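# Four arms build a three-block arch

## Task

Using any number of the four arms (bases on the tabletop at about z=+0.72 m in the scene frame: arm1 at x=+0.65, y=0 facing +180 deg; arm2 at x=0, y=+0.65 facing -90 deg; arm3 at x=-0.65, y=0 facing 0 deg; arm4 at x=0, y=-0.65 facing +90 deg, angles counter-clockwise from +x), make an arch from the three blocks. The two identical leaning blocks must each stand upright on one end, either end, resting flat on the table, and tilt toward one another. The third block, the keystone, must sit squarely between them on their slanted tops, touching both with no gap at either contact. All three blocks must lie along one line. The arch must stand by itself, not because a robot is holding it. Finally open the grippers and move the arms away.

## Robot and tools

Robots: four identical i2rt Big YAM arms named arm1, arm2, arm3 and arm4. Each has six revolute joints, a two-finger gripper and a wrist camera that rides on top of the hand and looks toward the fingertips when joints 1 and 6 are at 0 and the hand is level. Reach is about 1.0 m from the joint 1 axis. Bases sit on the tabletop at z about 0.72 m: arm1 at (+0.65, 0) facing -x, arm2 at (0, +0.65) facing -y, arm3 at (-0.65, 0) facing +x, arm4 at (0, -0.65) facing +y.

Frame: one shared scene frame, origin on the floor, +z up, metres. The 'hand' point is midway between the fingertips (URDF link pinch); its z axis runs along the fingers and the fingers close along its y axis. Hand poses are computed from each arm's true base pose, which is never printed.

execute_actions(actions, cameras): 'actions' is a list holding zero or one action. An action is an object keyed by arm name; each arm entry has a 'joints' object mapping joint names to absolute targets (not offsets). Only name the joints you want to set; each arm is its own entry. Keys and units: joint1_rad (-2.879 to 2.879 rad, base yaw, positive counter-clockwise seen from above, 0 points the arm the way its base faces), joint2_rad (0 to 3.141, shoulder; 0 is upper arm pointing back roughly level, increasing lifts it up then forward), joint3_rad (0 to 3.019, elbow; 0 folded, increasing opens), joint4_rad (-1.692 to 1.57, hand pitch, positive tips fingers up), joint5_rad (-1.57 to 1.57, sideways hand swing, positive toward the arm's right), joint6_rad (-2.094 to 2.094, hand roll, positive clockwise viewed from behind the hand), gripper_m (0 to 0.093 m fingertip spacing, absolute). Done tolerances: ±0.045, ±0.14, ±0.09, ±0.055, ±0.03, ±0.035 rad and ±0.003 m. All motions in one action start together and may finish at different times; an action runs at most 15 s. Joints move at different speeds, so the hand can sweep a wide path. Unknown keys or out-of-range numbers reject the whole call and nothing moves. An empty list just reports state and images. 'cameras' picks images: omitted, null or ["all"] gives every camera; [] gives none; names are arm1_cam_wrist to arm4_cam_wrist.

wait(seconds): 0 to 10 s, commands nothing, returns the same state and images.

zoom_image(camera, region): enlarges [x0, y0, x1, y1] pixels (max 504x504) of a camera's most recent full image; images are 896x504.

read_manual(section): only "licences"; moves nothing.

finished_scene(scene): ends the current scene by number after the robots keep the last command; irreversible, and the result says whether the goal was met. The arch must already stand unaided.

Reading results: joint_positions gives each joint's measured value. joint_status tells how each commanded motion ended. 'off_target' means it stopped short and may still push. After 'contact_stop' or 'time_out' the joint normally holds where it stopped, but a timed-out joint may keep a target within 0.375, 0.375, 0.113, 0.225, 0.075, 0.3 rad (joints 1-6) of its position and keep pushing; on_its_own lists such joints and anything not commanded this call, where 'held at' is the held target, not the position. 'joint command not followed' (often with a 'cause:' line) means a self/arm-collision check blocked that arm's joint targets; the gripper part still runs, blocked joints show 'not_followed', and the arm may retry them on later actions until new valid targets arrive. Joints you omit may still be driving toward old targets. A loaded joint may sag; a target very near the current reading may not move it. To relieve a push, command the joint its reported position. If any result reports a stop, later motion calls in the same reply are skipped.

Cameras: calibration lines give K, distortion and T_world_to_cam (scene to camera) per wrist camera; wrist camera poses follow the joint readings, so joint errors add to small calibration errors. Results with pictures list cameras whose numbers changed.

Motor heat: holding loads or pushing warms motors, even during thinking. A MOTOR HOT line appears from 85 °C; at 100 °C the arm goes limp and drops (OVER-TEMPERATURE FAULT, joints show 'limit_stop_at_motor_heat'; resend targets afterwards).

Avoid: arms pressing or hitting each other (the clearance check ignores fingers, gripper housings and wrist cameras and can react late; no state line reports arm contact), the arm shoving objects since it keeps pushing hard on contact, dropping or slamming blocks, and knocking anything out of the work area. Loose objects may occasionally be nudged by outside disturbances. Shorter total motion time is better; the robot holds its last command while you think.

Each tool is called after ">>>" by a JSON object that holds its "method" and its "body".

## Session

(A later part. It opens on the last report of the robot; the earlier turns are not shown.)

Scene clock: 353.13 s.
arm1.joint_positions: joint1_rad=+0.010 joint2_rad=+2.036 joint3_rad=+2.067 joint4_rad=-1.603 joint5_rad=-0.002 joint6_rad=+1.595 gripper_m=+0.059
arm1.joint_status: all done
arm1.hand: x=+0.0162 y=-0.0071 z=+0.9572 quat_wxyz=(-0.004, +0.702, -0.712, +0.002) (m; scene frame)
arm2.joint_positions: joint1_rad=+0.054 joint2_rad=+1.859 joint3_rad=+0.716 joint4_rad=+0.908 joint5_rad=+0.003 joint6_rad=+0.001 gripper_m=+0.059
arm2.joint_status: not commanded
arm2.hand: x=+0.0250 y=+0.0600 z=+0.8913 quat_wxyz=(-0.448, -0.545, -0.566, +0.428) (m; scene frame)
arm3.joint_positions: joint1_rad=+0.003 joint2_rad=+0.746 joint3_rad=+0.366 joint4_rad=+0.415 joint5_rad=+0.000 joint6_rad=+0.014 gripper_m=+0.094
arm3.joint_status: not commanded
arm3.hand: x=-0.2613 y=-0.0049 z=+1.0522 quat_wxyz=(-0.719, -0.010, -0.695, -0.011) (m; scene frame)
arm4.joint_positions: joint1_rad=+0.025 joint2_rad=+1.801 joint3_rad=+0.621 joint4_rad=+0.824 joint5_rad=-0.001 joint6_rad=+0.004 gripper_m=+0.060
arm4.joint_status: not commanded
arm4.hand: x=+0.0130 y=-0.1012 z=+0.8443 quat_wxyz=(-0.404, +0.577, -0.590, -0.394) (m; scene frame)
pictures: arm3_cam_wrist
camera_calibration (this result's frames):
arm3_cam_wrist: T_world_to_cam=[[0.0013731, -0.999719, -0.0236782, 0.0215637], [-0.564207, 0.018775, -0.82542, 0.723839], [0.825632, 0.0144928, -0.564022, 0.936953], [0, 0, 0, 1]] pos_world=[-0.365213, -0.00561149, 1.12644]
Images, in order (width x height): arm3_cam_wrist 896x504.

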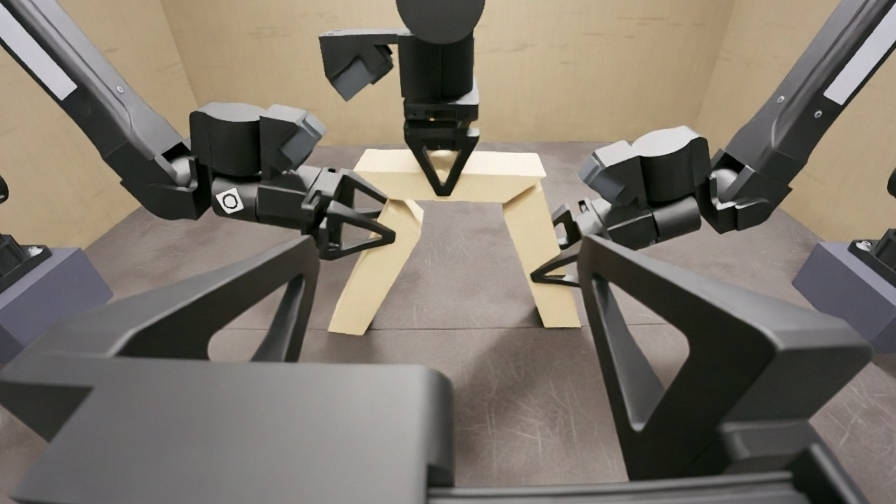

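>>> {"method": "execute_actions", "body": {"actions": [{"arm1":{"joints":{"joint1_rad":-0.008,"joint3_rad":2.18,"joint4_rad":-1.66}}}], "cameras": []}}

>>> {"method": "execute_actions", "body": {"actions": [{"arm2":{"joints":{"joint2_rad":1.93,"joint3_rad":0.6,"joint4_rad":1.345}}}], "cameras": ["arm3_cam_wrist"]}}

>>> {"method": "zoom_image", "body": {"camera": "arm3_cam_wrist", "region": [310,120,590,345]}}

Scene clock: 355.00 s.
arm1.joint_positions: joint1_rad=-0.002 joint2_rad=+2.038 joint3_rad=+2.119 joint4_rad=-1.643 joint5_rad=-0.002 joint6_rad=+1.595 gripper_m=+0.059
arm1.joint_status: all done
arm1.hand: x=+0.0142 y=+0.0003 z=+0.9757 quat_wxyz=(-0.001, +0.698, -0.716, -0.001) (m; scene frame)
arm2.joint_positions: joint1_rad=+0.054 joint2_rad=+1.859 joint3_rad=+0.716 joint4_rad=+0.908 joint5_rad=+0.003 joint6_rad=+0.001 gripper_m=+0.059
arm2.joint_status: not commanded
arm2.hand: x=+0.0250 y=+0.0600 z=+0.8913 quat_wxyz=(-0.448, -0.545, -0.566, +0.428) (m; scene frame)
arm3.joint_positions: joint1_rad=+0.003 joint2_rad=+0.746 joint3_rad=+0.366 joint4_rad=+0.415 joint5_rad=+0.000 joint6_rad=+0.014 gripper_m=+0.094
arm3.joint_status: not commanded
arm3.hand: x=-0.2613 y=-0.0049 z=+1.0522 quat_wxyz=(-0.719, -0.010, -0.695, -0.011) (m; scene frame)
arm4.joint_positions: joint1_rad=+0.025 joint2_rad=+1.801 joint3_rad=+0.621 joint4_rad=+0.824 joint5_rad=-0.001 joint6_rad=+0.004 gripper_m=+0.060
arm4.joint_status: not commanded
arm4.hand: x=+0.0130 y=-0.1012 z=+0.8443 quat_wxyz=(-0.404, +0.577, -0.590, -0.394) (m; scene frame)
pictures: none
No camera images: the call's "cameras" was empty. Leave "cameras" out to get every camera's image.

Scene clock: 356.13 s.
arm1.joint_positions: joint1_rad=-0.002 joint2_rad=+2.038 joint3_rad=+2.119 joint4_rad=-1.643 joint5_rad=-0.002 joint6_rad=+1.595 gripper_m=+0.059
arm1.joint_status: not commanded
arm1.hand: x=+0.0142 y=+0.0003 z=+0.9757 quat_wxyz=(-0.001, +0.698, -0.716, -0.001) (m; scene frame)
arm2.joint_positions: joint1_rad=+0.054 joint2_rad=+1.935 joint3_rad=+0.594 joint4_rad=+1.302 joint5_rad=+0.003 joint6_rad=-0.001 gripper_m=+0.059
arm2.joint_status: all done
arm2.hand: x=+0.0233 y=+0.0994 z=+0.9006 quat_wxyz=(-0.501, -0.500, -0.519, +0.479) (m; scene frame)
arm3.joint_positions: joint1_rad=+0.003 joint2_rad=+0.746 joint3_rad=+0.366 joint4_rad=+0.415 joint5_rad=+0.000 joint6_rad=+0.014 gripper_m=+0.094
arm3.joint_status: not commanded
arm3.hand: x=-0.2613 y=-0.0049 z=+1.0522 quat_wxyz=(-0.719, -0.010, -0.695, -0.011) (m; scene frame)
arm4.joint_positions: joint1_rad=+0.025 joint2_rad=+1.801 joint3_rad=+0.621 joint4_rad=+0.824 joint5_rad=-0.001 joint6_rad=+0.004 gripper_m=+0.060
arm4.joint_status: not commanded
arm4.hand: x=+0.0130 y=-0.1012 z=+0.8443 quat_wxyz=(-0.404, +0.577, -0.590, -0.394) (m; scene frame)
pictures: arm3_cam_wrist
camera_calibration (this result's frames):
arm3_cam_wrist: T_world_to_cam=[[0.0013731, -0.999719, -0.0236782, 0.0215637], [-0.564207, 0.018775, -0.82542, 0.723839], [0.825632, 0.0144928, -0.564022, 0.936953], [0, 0, 0, 1]] pos_world=[-0.365213, -0.00561149, 1.12644]
Images, in order (width x height): arm3_cam_wrist 896x504.

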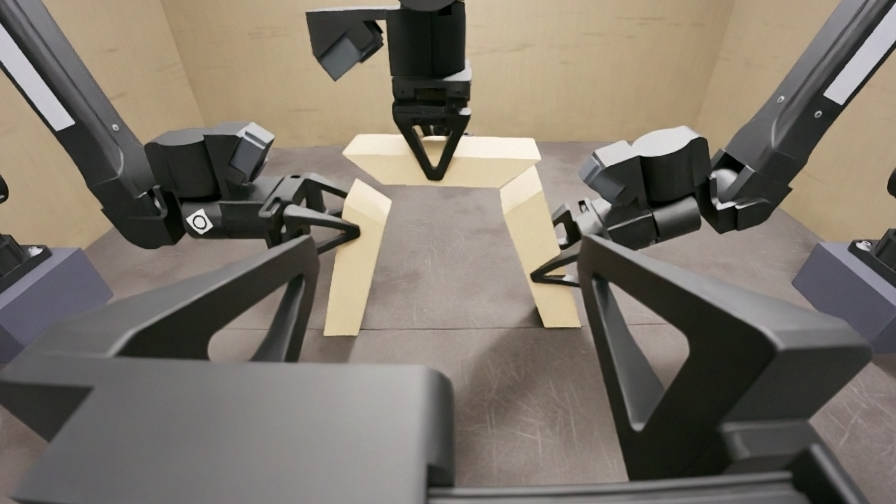

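Region (310, 120, 590, 345) of arm3_cam_wrist's 896x504 image, scaled by 1.800, with more detail than that image has; it fills the top 405 rows of this view, and the rest is white.

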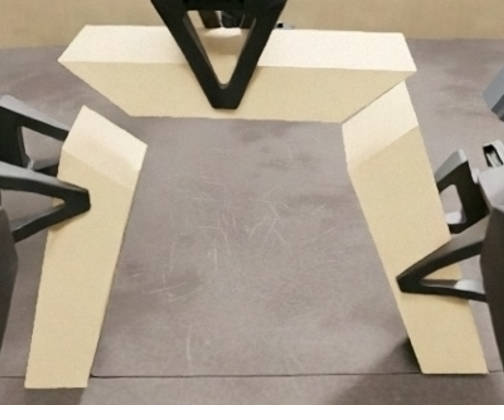

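>>> {"method": "execute_actions", "body": {"actions": [{"arm1":{"joints":{"joint3_rad":2.01,"joint4_rad":-1.53}}}], "cameras": ["arm3_cam_wrist"]}}

>>> {"method": "zoom_image", "body": {"camera": "arm3_cam_wrist", "region": [310,120,590,345]}}

Scene clock: 358.07 s.
arm1.joint_positions: joint1_rad=-0.003 joint2_rad=+2.042 joint3_rad=+2.008 joint4_rad=-1.547 joint5_rad=-0.001 joint6_rad=+1.595 gripper_m=+0.059
arm1.joint_status: all done
arm1.hand: x=+0.0170 y=+0.0016 z=+0.9307 quat_wxyz=(-0.008, +0.697, -0.717, +0.006) (m; scene frame)
arm2.joint_positions: joint1_rad=+0.054 joint2_rad=+1.935 joint3_rad=+0.594 joint4_rad=+1.302 joint5_rad=+0.003 joint6_rad=-0.001 gripper_m=+0.059
arm2.joint_status: not commanded
arm2.hand: x=+0.0233 y=+0.0994 z=+0.9006 quat_wxyz=(-0.501, -0.500, -0.519, +0.479) (m; scene frame)
arm3.joint_positions: joint1_rad=+0.003 joint2_rad=+0.746 joint3_rad=+0.366 joint4_rad=+0.415 joint5_rad=+0.000 joint6_rad=+0.014 gripper_m=+0.094
arm3.joint_status: not commanded
arm3.hand: x=-0.2613 y=-0.0049 z=+1.0522 quat_wxyz=(-0.719, -0.010, -0.695, -0.011) (m; scene frame)
arm4.joint_positions: joint1_rad=+0.025 joint2_rad=+1.804 joint3_rad=+0.621 joint4_rad=+0.824 joint5_rad=-0.001 joint6_rad=+0.004 gripper_m=+0.060
arm4.joint_status: not commanded
arm4.hand: x=+0.0130 y=-0.1015 z=+0.8425 quat_wxyz=(-0.403, +0.578, -0.591, -0.393) (m; scene frame)
pictures: arm3_cam_wrist
camera_calibration (this result's frames):
arm3_cam_wrist: T_world_to_cam=[[0.0013731, -0.999719, -0.0236782, 0.0215637], [-0.564207, 0.018775, -0.82542, 0.723839], [0.825632, 0.0144928, -0.564022, 0.936953], [0, 0, 0, 1]] pos_world=[-0.365213, -0.00561149, 1.12644]
Images, in order (width x height): arm3_cam_wrist 896x504.

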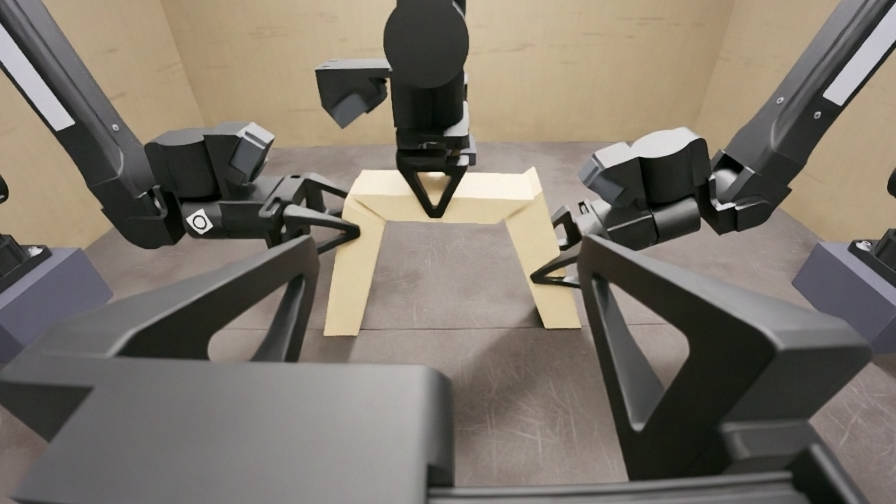

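Region (310, 120, 590, 345) of arm3_cam_wrist's 896x504 image, scaled by 1.800, with more detail than that image has; it fills the top 405 rows of this view, and the rest is white.

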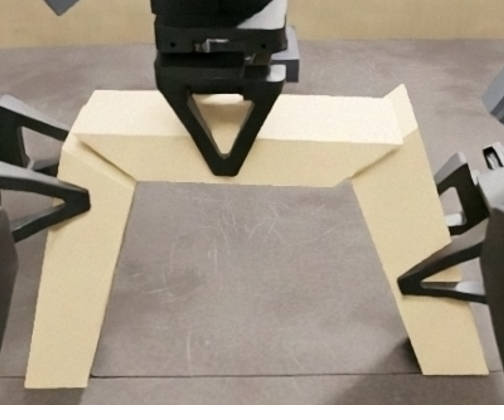

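>>> {"method": "execute_actions", "body": {"actions": [{"arm4":{"joints":{"joint3_rad":0.69}}}], "cameras": ["arm3_cam_wrist"]}}

>>> {"method": "zoom_image", "body": {"camera": "arm3_cam_wrist", "region": [310,120,590,345]}}

Scene clock: 361.93 s.
arm1.joint_positions: joint1_rad=-0.004 joint2_rad=+2.042 joint3_rad=+2.008 joint4_rad=-1.547 joint5_rad=+0.000 joint6_rad=+1.595 gripper_m=+0.059
arm1.joint_status: not commanded
arm1.hand: x=+0.0170 y=+0.0024 z=+0.9307 quat_wxyz=(-0.008, +0.697, -0.717, +0.005) (m; scene frame)
arm2.joint_positions: joint1_rad=+0.054 joint2_rad=+1.935 joint3_rad=+0.594 joint4_rad=+1.302 joint5_rad=+0.003 joint6_rad=-0.001 gripper_m=+0.059
arm2.joint_status: not commanded
arm2.hand: x=+0.0233 y=+0.0994 z=+0.9006 quat_wxyz=(-0.501, -0.500, -0.519, +0.479) (m; scene frame)
arm3.joint_positions: joint1_rad=+0.003 joint2_rad=+0.746 joint3_rad=+0.366 joint4_rad=+0.415 joint5_rad=+0.000 joint6_rad=+0.014 gripper_m=+0.094
arm3.joint_status: not commanded
arm3.hand: x=-0.2613 y=-0.0049 z=+1.0522 quat_wxyz=(-0.719, -0.010, -0.695, -0.011) (m; scene frame)
arm4.joint_positions: joint1_rad=+0.025 joint2_rad=+1.804 joint3_rad=+0.624 joint4_rad=+0.824 joint5_rad=-0.001 joint6_rad=+0.004 gripper_m=+0.060
arm4.joint_status: all done
arm4.hand: x=+0.0130 y=-0.1003 z=+0.8434 quat_wxyz=(-0.404, +0.577, -0.591, -0.394) (m; scene frame)
pictures: arm3_cam_wrist
camera_calibration (this result's frames):
arm3_cam_wrist: T_world_to_cam=[[0.0013731, -0.999719, -0.0236782, 0.0215637], [-0.564207, 0.018775, -0.82542, 0.723839], [0.825632, 0.0144928, -0.564022, 0.936953], [0, 0, 0, 1]] pos_world=[-0.365213, -0.00561149, 1.12644]
Images, in order (width x height): arm3_cam_wrist 896x504.

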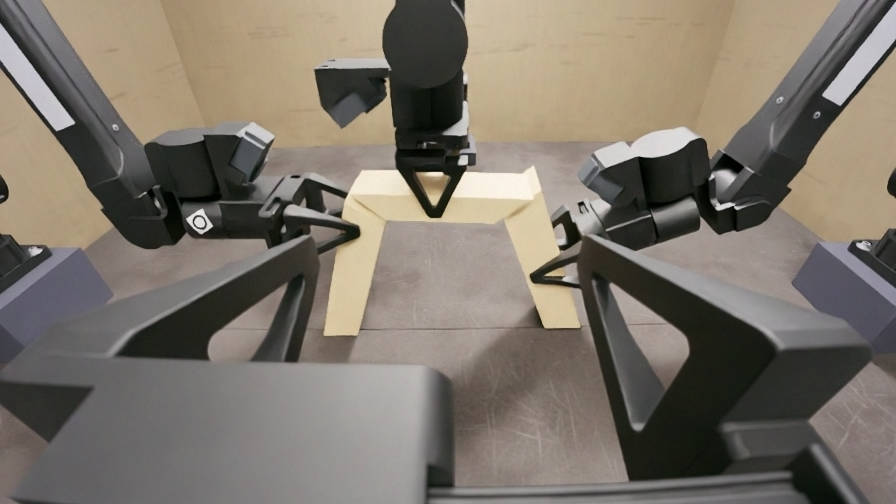

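Region (310, 120, 590, 345) of arm3_cam_wrist's 896x504 image, scaled by 1.800, with more detail than that image has; it fills the top 405 rows of this view, and the rest is white.

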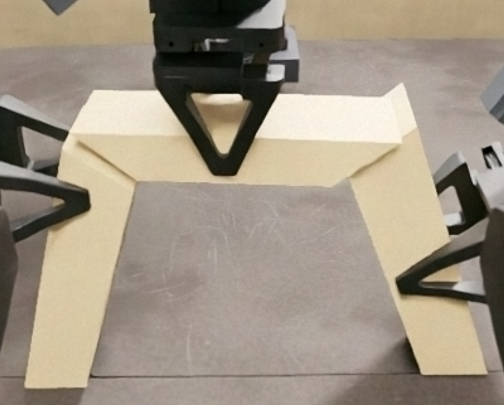

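>>> {"method": "execute_actions", "body": {"actions": [{"arm1":{"joints":{"joint3_rad":2.085,"joint4_rad":-1.58}}}], "cameras": ["arm3_cam_wrist"]}}

>>> {"method": "zoom_image", "body": {"camera": "arm3_cam_wrist", "region": [310,120,590,345]}}

Scene clock: 364.00 s.
arm1.joint_positions: joint1_rad=-0.005 joint2_rad=+2.042 joint3_rad=+2.018 joint4_rad=-1.564 joint5_rad=+0.000 joint6_rad=+1.595 gripper_m=+0.059
arm1.joint_status: all done
arm1.hand: x=+0.0184 y=+0.0027 z=+0.9347 quat_wxyz=(-0.011, +0.697, -0.717, +0.008) (m; scene frame)
arm2.joint_positions: joint1_rad=+0.054 joint2_rad=+1.935 joint3_rad=+0.594 joint4_rad=+1.302 joint5_rad=+0.003 joint6_rad=-0.001 gripper_m=+0.059
arm2.joint_status: not commanded
arm2.hand: x=+0.0233 y=+0.0994 z=+0.9006 quat_wxyz=(-0.501, -0.500, -0.519, +0.479) (m; scene frame)
arm3.joint_positions: joint1_rad=+0.003 joint2_rad=+0.746 joint3_rad=+0.366 joint4_rad=+0.415 joint5_rad=+0.000 joint6_rad=+0.014 gripper_m=+0.094
arm3.joint_status: not commanded
arm3.hand: x=-0.2613 y=-0.0049 z=+1.0522 quat_wxyz=(-0.719, -0.010, -0.695, -0.011) (m; scene frame)
arm4.joint_positions: joint1_rad=+0.025 joint2_rad=+1.804 joint3_rad=+0.628 joint4_rad=+0.824 joint5_rad=+0.000 joint6_rad=+0.005 gripper_m=+0.060
arm4.joint_status: not commanded
arm4.hand: x=+0.0132 y=-0.0981 z=+0.8453 quat_wxyz=(-0.406, +0.576, -0.590, -0.395) (m; scene frame)
pictures: arm3_cam_wrist
camera_calibration (this result's frames):
arm3_cam_wrist: T_world_to_cam=[[0.0013731, -0.999719, -0.0236782, 0.0215637], [-0.564207, 0.018775, -0.82542, 0.723839], [0.825632, 0.0144928, -0.564022, 0.936953], [0, 0, 0, 1]] pos_world=[-0.365213, -0.00561149, 1.12644]
Images, in order (width x height): arm3_cam_wrist 896x504.

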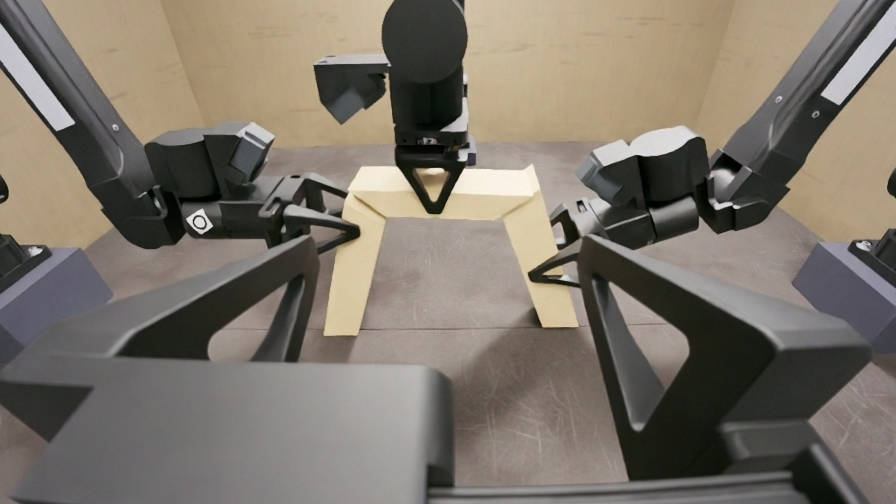

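Region (310, 120, 590, 345) of arm3_cam_wrist's 896x504 image, scaled by 1.800, with more detail than that image has; it fills the top 405 rows of this view, and the rest is white.

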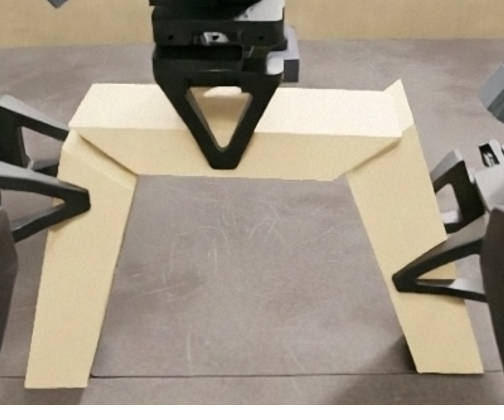

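>>> {"method": "execute_actions", "body": {"actions": [{"arm1":{"joints":{"joint5_rad":-0.045}},"arm4":{"joints":{"joint3_rad":0.67}}}], "cameras": ["arm3_cam_wrist"]}}

>>> {"method": "zoom_image", "body": {"camera": "arm3_cam_wrist", "region": [310,120,590,345]}}

Scene clock: 365.50 s.
arm1.joint_positions: joint1_rad=-0.006 joint2_rad=+2.042 joint3_rad=+2.018 joint4_rad=-1.564 joint5_rad=-0.040 joint6_rad=+1.595 gripper_m=+0.059
arm1.joint_status: all done
arm1.hand: x=+0.0184 y=-0.0032 z=+0.9348 quat_wxyz=(+0.003, +0.696, -0.718, +0.022) (m; scene frame)
arm2.joint_positions: joint1_rad=+0.054 joint2_rad=+1.935 joint3_rad=+0.594 joint4_rad=+1.302 joint5_rad=+0.003 joint6_rad=-0.001 gripper_m=+0.059
arm2.joint_status: not commanded
arm2.hand: x=+0.0233 y=+0.0994 z=+0.9006 quat_wxyz=(-0.501, -0.500, -0.519, +0.479) (m; scene frame)
arm3.joint_positions: joint1_rad=+0.003 joint2_rad=+0.746 joint3_rad=+0.366 joint4_rad=+0.415 joint5_rad=+0.000 joint6_rad=+0.014 gripper_m=+0.094
arm3.joint_status: not commanded
arm3.hand: x=-0.2613 y=-0.0049 z=+1.0522 quat_wxyz=(-0.719, -0.010, -0.695, -0.011) (m; scene frame)
arm4.joint_positions: joint1_rad=+0.025 joint2_rad=+1.804 joint3_rad=+0.628 joint4_rad=+0.824 joint5_rad=+0.000 joint6_rad=+0.005 gripper_m=+0.060
arm4.joint_status: all done
arm4.hand: x=+0.0132 y=-0.0981 z=+0.8453 quat_wxyz=(-0.406, +0.576, -0.590, -0.395) (m; scene frame)
pictures: arm3_cam_wrist
camera_calibration (this result's frames):
arm3_cam_wrist: T_world_to_cam=[[0.0013731, -0.999719, -0.0236782, 0.0215637], [-0.564207, 0.018775, -0.82542, 0.723839], [0.825632, 0.0144928, -0.564022, 0.936953], [0, 0, 0, 1]] pos_world=[-0.365213, -0.00561149, 1.12644]
Images, in order (width x height): arm3_cam_wrist 896x504.

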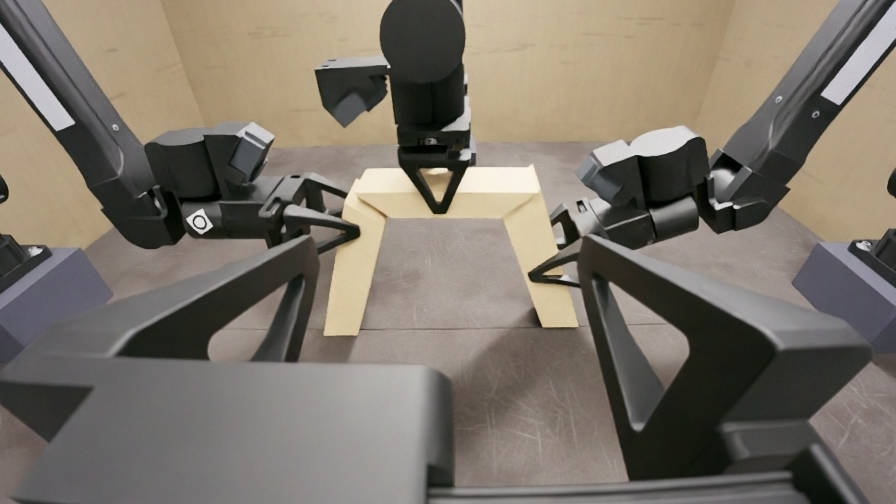

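Region (310, 120, 590, 345) of arm3_cam_wrist's 896x504 image, scaled by 1.800, with more detail than that image has; it fills the top 405 rows of this view, and the rest is white.

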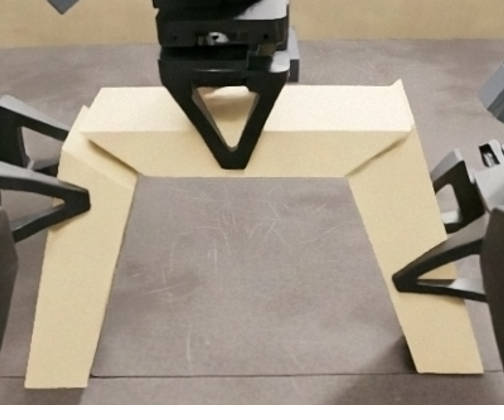

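>>> {"method": "execute_actions", "body": {"actions": [{"arm2":{"joints":{"gripper_m":0.092,"joint3_rad":0.585,"joint4_rad":1.305}}}], "cameras": ["arm3_cam_wrist"]}}

>>> {"method": "zoom_image", "body": {"camera": "arm3_cam_wrist", "region": [310,120,590,345]}}

Scene clock: 367.37 s.
arm1.joint_positions: joint1_rad=-0.006 joint2_rad=+2.042 joint3_rad=+2.022 joint4_rad=-1.564 joint5_rad=-0.045 joint6_rad=+1.595 gripper_m=+0.059
arm1.joint_status: not commanded
arm1.hand: x=+0.0174 y=-0.0040 z=+0.9362 quat_wxyz=(+0.006, +0.696, -0.718, +0.022) (m; scene frame)
arm2.joint_positions: joint1_rad=+0.054 joint2_rad=+1.935 joint3_rad=+0.592 joint4_rad=+1.303 joint5_rad=+0.003 joint6_rad=-0.001 gripper_m=+0.092
arm2.joint_status: all done
arm2.hand: x=+0.0233 y=+0.1003 z=+0.8999 quat_wxyz=(-0.501, -0.500, -0.520, +0.479) (m; scene frame)
arm3.joint_positions: joint1_rad=+0.003 joint2_rad=+0.746 joint3_rad=+0.366 joint4_rad=+0.415 joint5_rad=+0.000 joint6_rad=+0.014 gripper_m=+0.094
arm3.joint_status: not commanded
arm3.hand: x=-0.2613 y=-0.0049 z=+1.0522 quat_wxyz=(-0.719, -0.010, -0.695, -0.011) (m; scene frame)
arm4.joint_positions: joint1_rad=+0.025 joint2_rad=+1.804 joint3_rad=+0.628 joint4_rad=+0.824 joint5_rad=+0.000 joint6_rad=+0.005 gripper_m=+0.060
arm4.joint_status: not commanded
arm4.hand: x=+0.0132 y=-0.0981 z=+0.8453 quat_wxyz=(-0.406, +0.576, -0.590, -0.395) (m; scene frame)
pictures: arm3_cam_wrist
camera_calibration (this result's frames):
arm3_cam_wrist: T_world_to_cam=[[0.0013731, -0.999719, -0.0236782, 0.0215637], [-0.564207, 0.018775, -0.82542, 0.723839], [0.825632, 0.0144928, -0.564022, 0.936953], [0, 0, 0, 1]] pos_world=[-0.365213, -0.00561149, 1.12644]
Images, in order (width x height): arm3_cam_wrist 896x504.

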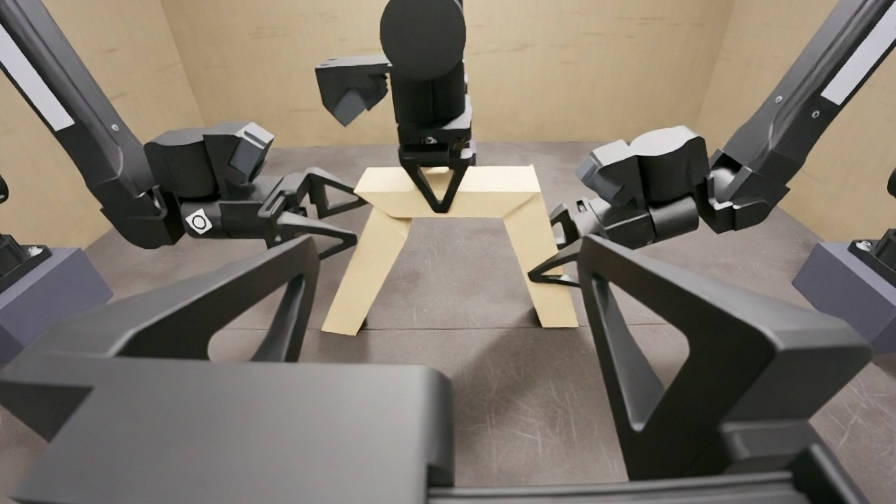

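Region (310, 120, 590, 345) of arm3_cam_wrist's 896x504 image, scaled by 1.800, with more detail than that image has; it fills the top 405 rows of this view, and the rest is white.

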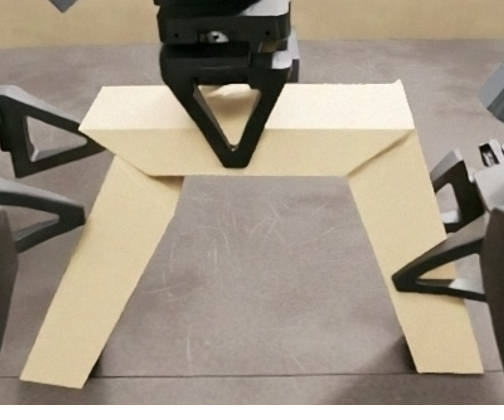

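>>> {"method": "execute_actions", "body": {"actions": [{"arm2":{"joints":{"joint2_rad":1.915,"joint3_rad":0.70,"joint4_rad":1.06}}}], "cameras": []}}

>>> {"method": "execute_actions", "body": {"actions": [{"arm2":{"joints":{"gripper_m":0.045}}}], "cameras": []}}

>>> {"method": "execute_actions", "body": {"actions": [{"arm1":{"joints":{"joint3_rad":2.18,"joint4_rad":-1.66}}}], "cameras": []}}

>>> {"method": "execute_actions", "body": {"actions": [{"arm2":{"joints":{"joint2_rad":1.95,"joint3_rad":0.59,"joint4_rad":1.37}}}], "cameras": ["arm3_cam_wrist"]}}

>>> {"method": "zoom_image", "body": {"camera": "arm3_cam_wrist", "region": [310,120,590,345]}}

Scene clock: 370.90 s.
arm1.joint_positions: joint1_rad=-0.006 joint2_rad=+2.042 joint3_rad=+2.022 joint4_rad=-1.564 joint5_rad=-0.045 joint6_rad=+1.595 gripper_m=+0.059
arm1.joint_status: not commanded
arm1.hand: x=+0.0174 y=-0.0040 z=+0.9362 quat_wxyz=(+0.006, +0.696, -0.718, +0.022) (m; scene frame)
arm2.joint_positions: joint1_rad=+0.054 joint2_rad=+1.927 joint3_rad=+0.681 joint4_rad=+1.068 joint5_rad=+0.003 joint6_rad=-0.001 gripper_m=+0.092
arm2.joint_status: all done
arm2.hand: x=+0.0247 y=+0.0708 z=+0.8779 quat_wxyz=(-0.464, -0.532, -0.553, +0.443) (m; scene frame)
arm3.joint_positions: joint1_rad=+0.003 joint2_rad=+0.746 joint3_rad=+0.366 joint4_rad=+0.415 joint5_rad=+0.000 joint6_rad=+0.014 gripper_m=+0.094
arm3.joint_status: not commanded
arm3.hand: x=-0.2613 y=-0.0049 z=+1.0522 quat_wxyz=(-0.719, -0.010, -0.695, -0.011) (m; scene frame)
arm4.joint_positions: joint1_rad=+0.025 joint2_rad=+1.804 joint3_rad=+0.628 joint4_rad=+0.824 joint5_rad=+0.000 joint6_rad=+0.005 gripper_m=+0.060
arm4.joint_status: not commanded
arm4.hand: x=+0.0132 y=-0.0981 z=+0.8453 quat_wxyz=(-0.406, +0.576, -0.590, -0.395) (m; scene frame)
pictures: none
No camera images: the call's "cameras" was empty. Leave "cameras" out to get every camera's image.

Scene clock: 371.50 s.
arm1.joint_positions: joint1_rad=-0.006 joint2_rad=+2.042 joint3_rad=+2.022 joint4_rad=-1.564 joint5_rad=-0.045 joint6_rad=+1.595 gripper_m=+0.059
arm1.joint_status: not commanded
arm1.hand: x=+0.0175 y=-0.0040 z=+0.9362 quat_wxyz=(+0.006, +0.696, -0.718, +0.022) (m; scene frame)
arm2.joint_positions: joint1_rad=+0.053 joint2_rad=+1.927 joint3_rad=+0.681 joint4_rad=+1.068 joint5_rad=+0.004 joint6_rad=+0.000 gripper_m=+0.060
arm2.joint_status: gripper_m off_target (ended at +0.060, target +0.045)
arm2.hand: x=+0.0242 y=+0.0708 z=+0.8779 quat_wxyz=(-0.463, -0.532, -0.553, +0.443) (m; scene frame)
arm3.joint_positions: joint1_rad=+0.003 joint2_rad=+0.746 joint3_rad=+0.366 joint4_rad=+0.415 joint5_rad=+0.000 joint6_rad=+0.014 gripper_m=+0.094
arm3.joint_status: not commanded
arm3.hand: x=-0.2613 y=-0.0049 z=+1.0522 quat_wxyz=(-0.719, -0.010, -0.695, -0.011) (m; scene frame)
arm4.joint_positions: joint1_rad=+0.025 joint2_rad=+1.804 joint3_rad=+0.628 joint4_rad=+0.824 joint5_rad=+0.000 joint6_rad=+0.005 gripper_m=+0.060
arm4.joint_status: not commanded
arm4.hand: x=+0.0132 y=-0.0981 z=+0.8453 quat_wxyz=(-0.406, +0.576, -0.590, -0.395) (m; scene frame)
pictures: none
No camera images: the call's "cameras" was empty. Leave "cameras" out to get every camera's image.

Scene clock: 372.40 s.
arm1.joint_positions: joint1_rad=-0.006 joint2_rad=+2.043 joint3_rad=+2.126 joint4_rad=-1.643 joint5_rad=-0.045 joint6_rad=+1.595 gripper_m=+0.059
arm1.joint_status: all done
arm1.hand: x=+0.0123 y=-0.0042 z=+0.9752 quat_wxyz=(+0.014, +0.696, -0.718, +0.014) (m; scene frame)
arm2.joint_positions: joint1_rad=+0.053 joint2_rad=+1.927 joint3_rad=+0.681 joint4_rad=+1.068 joint5_rad=+0.004 joint6_rad=+0.000 gripper_m=+0.060
arm2.joint_status: not commanded
arm2.hand: x=+0.0242 y=+0.0708 z=+0.8779 quat_wxyz=(-0.463, -0.532, -0.553, +0.443) (m; scene frame)
arm3.joint_positions: joint1_rad=+0.003 joint2_rad=+0.746 joint3_rad=+0.366 joint4_rad=+0.415 joint5_rad=+0.000 joint6_rad=+0.014 gripper_m=+0.094
arm3.joint_status: not commanded
arm3.hand: x=-0.2613 y=-0.0049 z=+1.0522 quat_wxyz=(-0.719, -0.010, -0.695, -0.011) (m; scene frame)
arm4.joint_positions: joint1_rad=+0.025 joint2_rad=+1.804 joint3_rad=+0.628 joint4_rad=+0.824 joint5_rad=+0.000 joint6_rad=+0.005 gripper_m=+0.060
arm4.joint_status: not commanded
arm4.hand: x=+0.0132 y=-0.0981 z=+0.8453 quat_wxyz=(-0.406, +0.576, -0.590, -0.395) (m; scene frame)
pictures: none
No camera images: the call's "cameras" was empty. Leave "cameras" out to get every camera's image.

Scene clock: 373.47 s.
arm1.joint_positions: joint1_rad=-0.006 joint2_rad=+2.043 joint3_rad=+2.126 joint4_rad=-1.643 joint5_rad=-0.045 joint6_rad=+1.595 gripper_m=+0.059
arm1.joint_status: not commanded
arm1.hand: x=+0.0123 y=-0.0042 z=+0.9752 quat_wxyz=(+0.014, +0.696, -0.718, +0.014) (m; scene frame)
arm2.joint_positions: joint1_rad=+0.054 joint2_rad=+1.964 joint3_rad=+0.582 joint4_rad=+1.325 joint5_rad=+0.004 joint6_rad=+0.000 gripper_m=+0.060
arm2.joint_status: all done
arm2.hand: x=+0.0229 y=+0.1054 z=+0.8865 quat_wxyz=(-0.496, -0.505, -0.524, +0.474) (m; scene frame)
arm3.joint_positions: joint1_rad=+0.003 joint2_rad=+0.746 joint3_rad=+0.366 joint4_rad=+0.415 joint5_rad=+0.000 joint6_rad=+0.014 gripper_m=+0.094
arm3.joint_status: not commanded
arm3.hand: x=-0.2613 y=-0.0049 z=+1.0522 quat_wxyz=(-0.719, -0.010, -0.695, -0.011) (m; scene frame)
arm4.joint_positions: joint1_rad=+0.025 joint2_rad=+1.804 joint3_rad=+0.628 joint4_rad=+0.824 joint5_rad=+0.000 joint6_rad=+0.005 gripper_m=+0.060
arm4.joint_status: not commanded
arm4.hand: x=+0.0132 y=-0.0981 z=+0.8453 quat_wxyz=(-0.406, +0.576, -0.590, -0.395) (m; scene frame)
pictures: arm3_cam_wrist
camera_calibration (this result's frames):
arm3_cam_wrist: T_world_to_cam=[[0.0013731, -0.999719, -0.0236782, 0.0215637], [-0.564207, 0.018775, -0.82542, 0.723839], [0.825632, 0.0144928, -0.564022, 0.936953], [0, 0, 0, 1]] pos_world=[-0.365213, -0.00561149, 1.12644]
Images, in order (width x height): arm3_cam_wrist 896x504.

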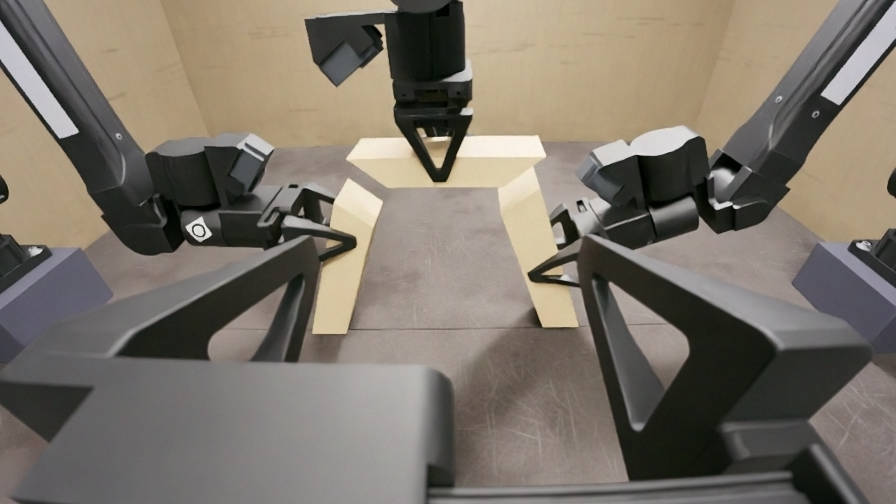

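Region (310, 120, 590, 345) of arm3_cam_wrist's 896x504 image, scaled by 1.800, with more detail than that image has; it fills the top 405 rows of this view, and the rest is white.

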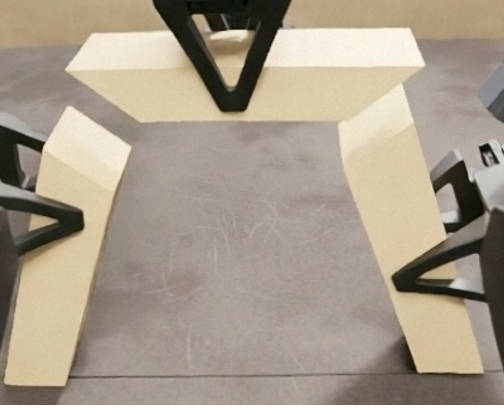

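>>> {"method": "execute_actions", "body": {"actions": [{"arm2":{"joints":{"joint2_rad":1.925,"joint3_rad":0.66,"joint4_rad":1.175}}}], "cameras": ["arm3_cam_wrist"]}}

>>> {"method": "zoom_image", "body": {"camera": "arm3_cam_wrist", "region": [310,120,590,345]}}

Scene clock: 376.47 s.
arm1.joint_positions: joint1_rad=-0.006 joint2_rad=+2.043 joint3_rad=+2.126 joint4_rad=-1.643 joint5_rad=-0.045 joint6_rad=+1.595 gripper_m=+0.059
arm1.joint_status: not commanded
arm1.hand: x=+0.0123 y=-0.0042 z=+0.9752 quat_wxyz=(+0.014, +0.696, -0.718, +0.014) (m; scene frame)
arm2.joint_positions: joint1_rad=+0.054 joint2_rad=+1.941 joint3_rad=+0.629 joint4_rad=+1.182 joint5_rad=+0.003 joint6_rad=+0.001 gripper_m=+0.060
arm2.joint_status: all done
arm2.hand: x=+0.0238 y=+0.0884 z=+0.8797 quat_wxyz=(-0.477, -0.521, -0.541, +0.455) (m; scene frame)
arm3.joint_positions: joint1_rad=+0.003 joint2_rad=+0.746 joint3_rad=+0.366 joint4_rad=+0.415 joint5_rad=+0.000 joint6_rad=+0.014 gripper_m=+0.094
arm3.joint_status: not commanded
arm3.hand: x=-0.2613 y=-0.0049 z=+1.0522 quat_wxyz=(-0.719, -0.010, -0.695, -0.011) (m; scene frame)
arm4.joint_positions: joint1_rad=+0.025 joint2_rad=+1.804 joint3_rad=+0.628 joint4_rad=+0.824 joint5_rad=+0.000 joint6_rad=+0.005 gripper_m=+0.060
arm4.joint_status: not commanded
arm4.hand: x=+0.0132 y=-0.0981 z=+0.8453 quat_wxyz=(-0.406, +0.576, -0.590, -0.395) (m; scene frame)
pictures: arm3_cam_wrist
camera_calibration (this result's frames):
arm3_cam_wrist: T_world_to_cam=[[0.0013731, -0.999719, -0.0236782, 0.0215637], [-0.564207, 0.018775, -0.82542, 0.723839], [0.825632, 0.0144928, -0.564022, 0.936953], [0, 0, 0, 1]] pos_world=[-0.365213, -0.00561149, 1.12644]
Images, in order (width x height): arm3_cam_wrist 896x504.

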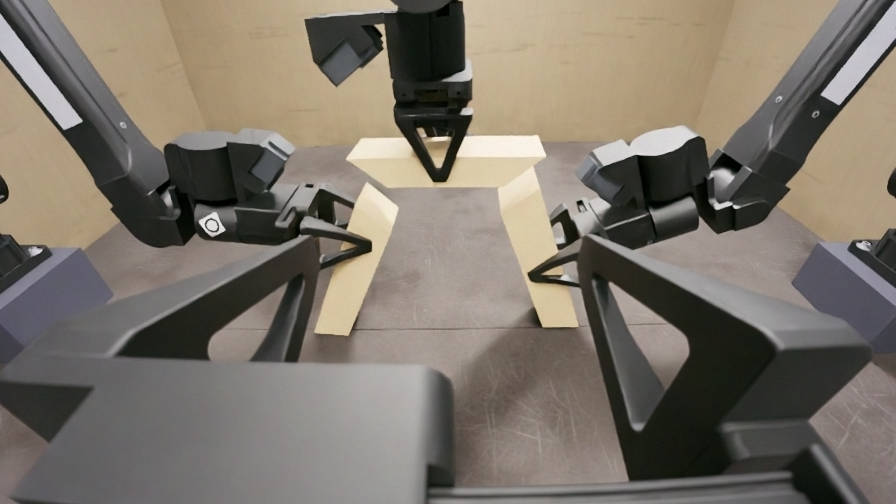

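Region (310, 120, 590, 345) of arm3_cam_wrist's 896x504 image, scaled by 1.800, with more detail than that image has; it fills the top 405 rows of this view, and the rest is white.

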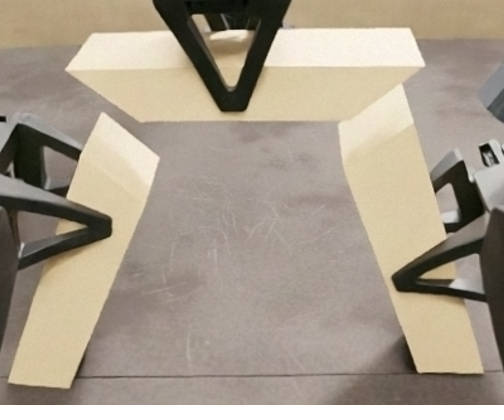

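>>> {"method": "execute_actions", "body": {"actions": [{"arm2":{"joints":{"joint4_rad":1.245}}}], "cameras": ["arm3_cam_wrist"]}}

>>> {"method": "zoom_image", "body": {"camera": "arm3_cam_wrist", "region": [310,120,590,345]}}

Scene clock: 377.90 s.
arm1.joint_positions: joint1_rad=-0.006 joint2_rad=+2.043 joint3_rad=+2.126 joint4_rad=-1.643 joint5_rad=-0.045 joint6_rad=+1.595 gripper_m=+0.059
arm1.joint_status: not commanded
arm1.hand: x=+0.0123 y=-0.0042 z=+0.9752 quat_wxyz=(+0.014, +0.696, -0.718, +0.014) (m; scene frame)
arm2.joint_positions: joint1_rad=+0.054 joint2_rad=+1.941 joint3_rad=+0.629 joint4_rad=+1.201 joint5_rad=+0.003 joint6_rad=+0.001 gripper_m=+0.060
arm2.joint_status: all done
arm2.hand: x=+0.0238 y=+0.0879 z=+0.8843 quat_wxyz=(-0.482, -0.517, -0.537, +0.460) (m; scene frame)
arm3.joint_positions: joint1_rad=+0.003 joint2_rad=+0.746 joint3_rad=+0.366 joint4_rad=+0.415 joint5_rad=+0.000 joint6_rad=+0.014 gripper_m=+0.094
arm3.joint_status: not commanded
arm3.hand: x=-0.2613 y=-0.0049 z=+1.0522 quat_wxyz=(-0.719, -0.010, -0.695, -0.011) (m; scene frame)
arm4.joint_positions: joint1_rad=+0.025 joint2_rad=+1.804 joint3_rad=+0.628 joint4_rad=+0.824 joint5_rad=+0.000 joint6_rad=+0.005 gripper_m=+0.060
arm4.joint_status: not commanded
arm4.hand: x=+0.0132 y=-0.0981 z=+0.8453 quat_wxyz=(-0.406, +0.576, -0.590, -0.395) (m; scene frame)
pictures: arm3_cam_wrist
camera_calibration (this result's frames):
arm3_cam_wrist: T_world_to_cam=[[0.0013731, -0.999719, -0.0236782, 0.0215637], [-0.564207, 0.018775, -0.82542, 0.723839], [0.825632, 0.0144928, -0.564022, 0.936953], [0, 0, 0, 1]] pos_world=[-0.365213, -0.00561149, 1.12644]
Images, in order (width x height): arm3_cam_wrist 896x504.

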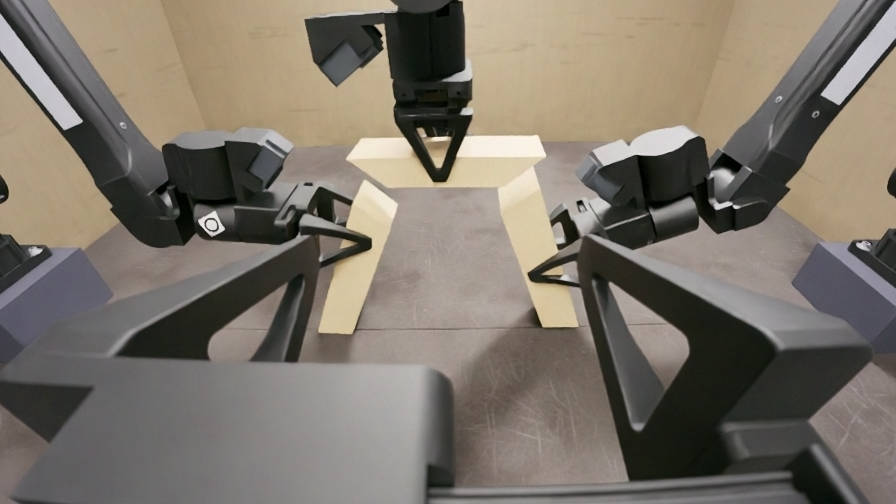

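Region (310, 120, 590, 345) of arm3_cam_wrist's 896x504 image, scaled by 1.800, with more detail than that image has; it fills the top 405 rows of this view, and the rest is white.

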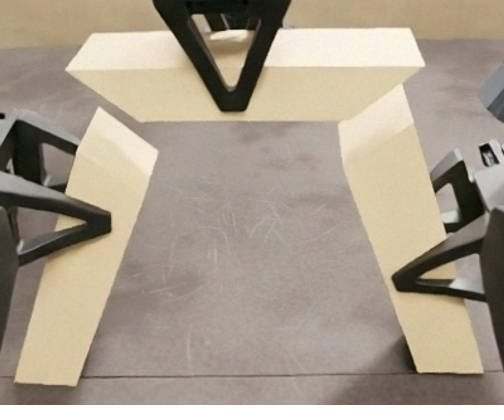

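>>> {"method": "execute_actions", "body": {"actions": [{"arm1":{"joints":{"joint3_rad":2.03,"joint4_rad":-1.55}}}], "cameras": ["arm3_cam_wrist"]}}

>>> {"method": "zoom_image", "body": {"camera": "arm3_cam_wrist", "region": [310,120,590,345]}}

Scene clock: 379.53 s.
arm1.joint_positions: joint1_rad=-0.006 joint2_rad=+2.045 joint3_rad=+2.026 joint4_rad=-1.567 joint5_rad=-0.045 joint6_rad=+1.595 gripper_m=+0.059
arm1.joint_status: all done
arm1.hand: x=+0.0170 y=-0.0040 z=+0.9361 quat_wxyz=(+0.006, +0.696, -0.718, +0.023) (m; scene frame)
arm2.joint_positions: joint1_rad=+0.054 joint2_rad=+1.941 joint3_rad=+0.629 joint4_rad=+1.201 joint5_rad=+0.003 joint6_rad=+0.001 gripper_m=+0.060
arm2.joint_status: not commanded
arm2.hand: x=+0.0238 y=+0.0879 z=+0.8843 quat_wxyz=(-0.482, -0.517, -0.537, +0.460) (m; scene frame)
arm3.joint_positions: joint1_rad=+0.003 joint2_rad=+0.746 joint3_rad=+0.366 joint4_rad=+0.415 joint5_rad=+0.000 joint6_rad=+0.014 gripper_m=+0.094
arm3.joint_status: not commanded
arm3.hand: x=-0.2613 y=-0.0049 z=+1.0522 quat_wxyz=(-0.719, -0.010, -0.695, -0.011) (m; scene frame)
arm4.joint_positions: joint1_rad=+0.025 joint2_rad=+1.804 joint3_rad=+0.628 joint4_rad=+0.824 joint5_rad=+0.000 joint6_rad=+0.005 gripper_m=+0.060
arm4.joint_status: not commanded
arm4.hand: x=+0.0132 y=-0.0981 z=+0.8454 quat_wxyz=(-0.406, +0.575, -0.590, -0.395) (m; scene frame)
pictures: arm3_cam_wrist
camera_calibration (this result's frames):
arm3_cam_wrist: T_world_to_cam=[[0.0013731, -0.999719, -0.0236782, 0.0215637], [-0.564207, 0.018775, -0.82542, 0.723839], [0.825632, 0.0144928, -0.564022, 0.936953], [0, 0, 0, 1]] pos_world=[-0.365213, -0.00561149, 1.12644]
Images, in order (width x height): arm3_cam_wrist 896x504.

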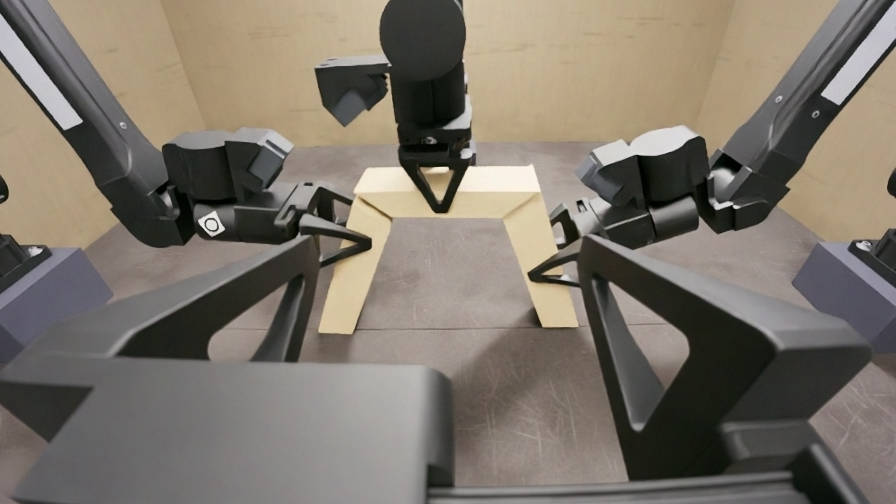

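Region (310, 120, 590, 345) of arm3_cam_wrist's 896x504 image, scaled by 1.800, with more detail than that image has; it fills the top 405 rows of this view, and the rest is white.

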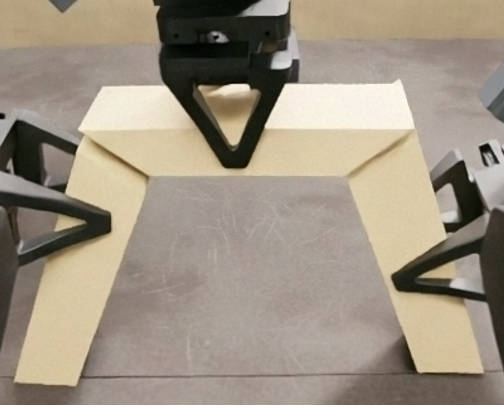

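>>> {"method": "execute_actions", "body": {"actions": [{"arm1":{"joints":{"gripper_m":0.092}}}], "cameras": ["arm3_cam_wrist"]}}

>>> {"method": "zoom_image", "body": {"camera": "arm3_cam_wrist", "region": [310,120,590,345]}}

Scene clock: 380.83 s.
arm1.joint_positions: joint1_rad=-0.006 joint2_rad=+2.045 joint3_rad=+2.026 joint4_rad=-1.567 joint5_rad=-0.045 joint6_rad=+1.595 gripper_m=+0.092
arm1.joint_status: all done
arm1.hand: x=+0.0170 y=-0.0040 z=+0.9361 quat_wxyz=(+0.006, +0.696, -0.718, +0.023) (m; scene frame)
arm2.joint_positions: joint1_rad=+0.054 joint2_rad=+1.941 joint3_rad=+0.629 joint4_rad=+1.201 joint5_rad=+0.003 joint6_rad=+0.001 gripper_m=+0.060
arm2.joint_status: not commanded
arm2.hand: x=+0.0239 y=+0.0879 z=+0.8839 quat_wxyz=(-0.482, -0.517, -0.537, +0.460) (m; scene frame)
arm3.joint_positions: joint1_rad=+0.003 joint2_rad=+0.746 joint3_rad=+0.366 joint4_rad=+0.415 joint5_rad=+0.000 joint6_rad=+0.014 gripper_m=+0.094
arm3.joint_status: not commanded
arm3.hand: x=-0.2613 y=-0.0049 z=+1.0522 quat_wxyz=(-0.719, -0.010, -0.695, -0.011) (m; scene frame)
arm4.joint_positions: joint1_rad=+0.025 joint2_rad=+1.804 joint3_rad=+0.628 joint4_rad=+0.824 joint5_rad=+0.000 joint6_rad=+0.006 gripper_m=+0.060
arm4.joint_status: not commanded
arm4.hand: x=+0.0132 y=-0.0981 z=+0.8454 quat_wxyz=(-0.406, +0.575, -0.590, -0.395) (m; scene frame)
pictures: arm3_cam_wrist
camera_calibration (this result's frames):
arm3_cam_wrist: T_world_to_cam=[[0.0013731, -0.999719, -0.0236782, 0.0215637], [-0.564207, 0.018775, -0.82542, 0.723839], [0.825632, 0.0144928, -0.564022, 0.936953], [0, 0, 0, 1]] pos_world=[-0.365213, -0.00561149, 1.12644]
Images, in order (width x height): arm3_cam_wrist 896x504.

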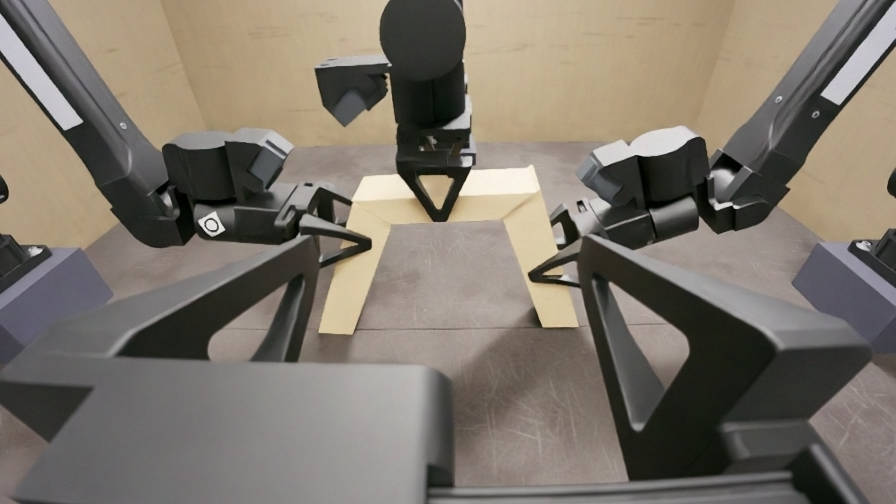

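Region (310, 120, 590, 345) of arm3_cam_wrist's 896x504 image, scaled by 1.800, with more detail than that image has; it fills the top 405 rows of this view, and the rest is white.

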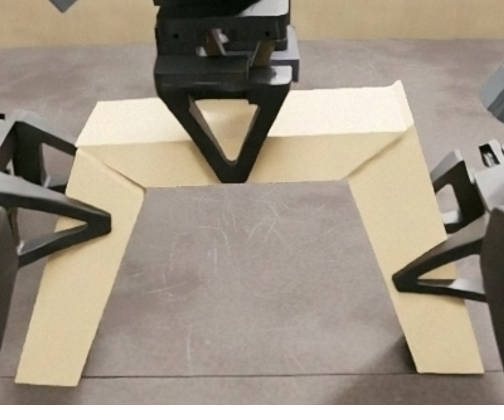

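>>> {"method": "execute_actions", "body": {"actions": [{"arm2":{"joints":{"gripper_m":0.092,"joint3_rad":0.63,"joint4_rad":1.205}}}], "cameras": ["arm3_cam_wrist"]}}

>>> {"method": "zoom_image", "body": {"camera": "arm3_cam_wrist", "region": [310,120,590,345]}}

Scene clock: 382.23 s.
arm1.joint_positions: joint1_rad=-0.006 joint2_rad=+2.045 joint3_rad=+2.026 joint4_rad=-1.567 joint5_rad=-0.045 joint6_rad=+1.595 gripper_m=+0.092
arm1.joint_status: not commanded
arm1.hand: x=+0.0170 y=-0.0040 z=+0.9361 quat_wxyz=(+0.006, +0.696, -0.718, +0.023) (m; scene frame)
arm2.joint_positions: joint1_rad=+0.054 joint2_rad=+1.938 joint3_rad=+0.629 joint4_rad=+1.201 joint5_rad=+0.003 joint6_rad=+0.001 gripper_m=+0.092
arm2.joint_status: all done
arm2.hand: x=+0.0239 y=+0.0880 z=+0.8857 quat_wxyz=(-0.483, -0.517, -0.536, +0.461) (m; scene frame)
arm3.joint_positions: joint1_rad=+0.003 joint2_rad=+0.746 joint3_rad=+0.366 joint4_rad=+0.415 joint5_rad=+0.000 joint6_rad=+0.014 gripper_m=+0.094
arm3.joint_status: not commanded
arm3.hand: x=-0.2613 y=-0.0049 z=+1.0522 quat_wxyz=(-0.719, -0.010, -0.695, -0.011) (m; scene frame)
arm4.joint_positions: joint1_rad=+0.025 joint2_rad=+1.804 joint3_rad=+0.628 joint4_rad=+0.824 joint5_rad=+0.000 joint6_rad=+0.006 gripper_m=+0.060
arm4.joint_status: not commanded
arm4.hand: x=+0.0132 y=-0.0981 z=+0.8454 quat_wxyz=(-0.406, +0.575, -0.590, -0.395) (m; scene frame)
pictures: arm3_cam_wrist
camera_calibration (this result's frames):
arm3_cam_wrist: T_world_to_cam=[[0.0013731, -0.999719, -0.0236782, 0.0215637], [-0.564207, 0.018775, -0.82542, 0.723839], [0.825632, 0.0144928, -0.564022, 0.936953], [0, 0, 0, 1]] pos_world=[-0.365213, -0.00561149, 1.12644]
Images, in order (width x height): arm3_cam_wrist 896x504.

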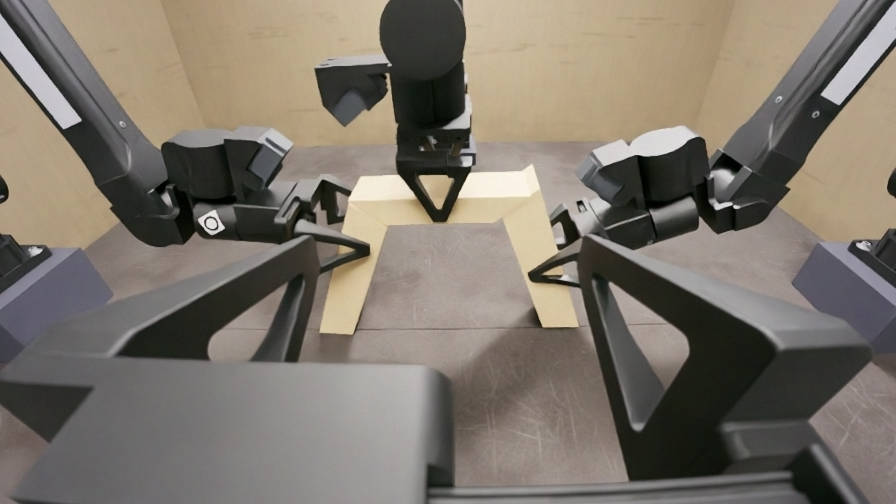

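Region (310, 120, 590, 345) of arm3_cam_wrist's 896x504 image, scaled by 1.800, with more detail than that image has; it fills the top 405 rows of this view, and the rest is white.

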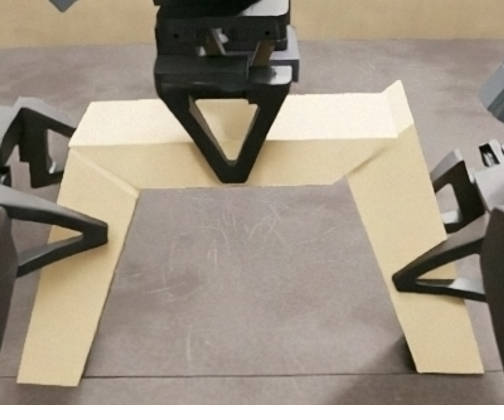

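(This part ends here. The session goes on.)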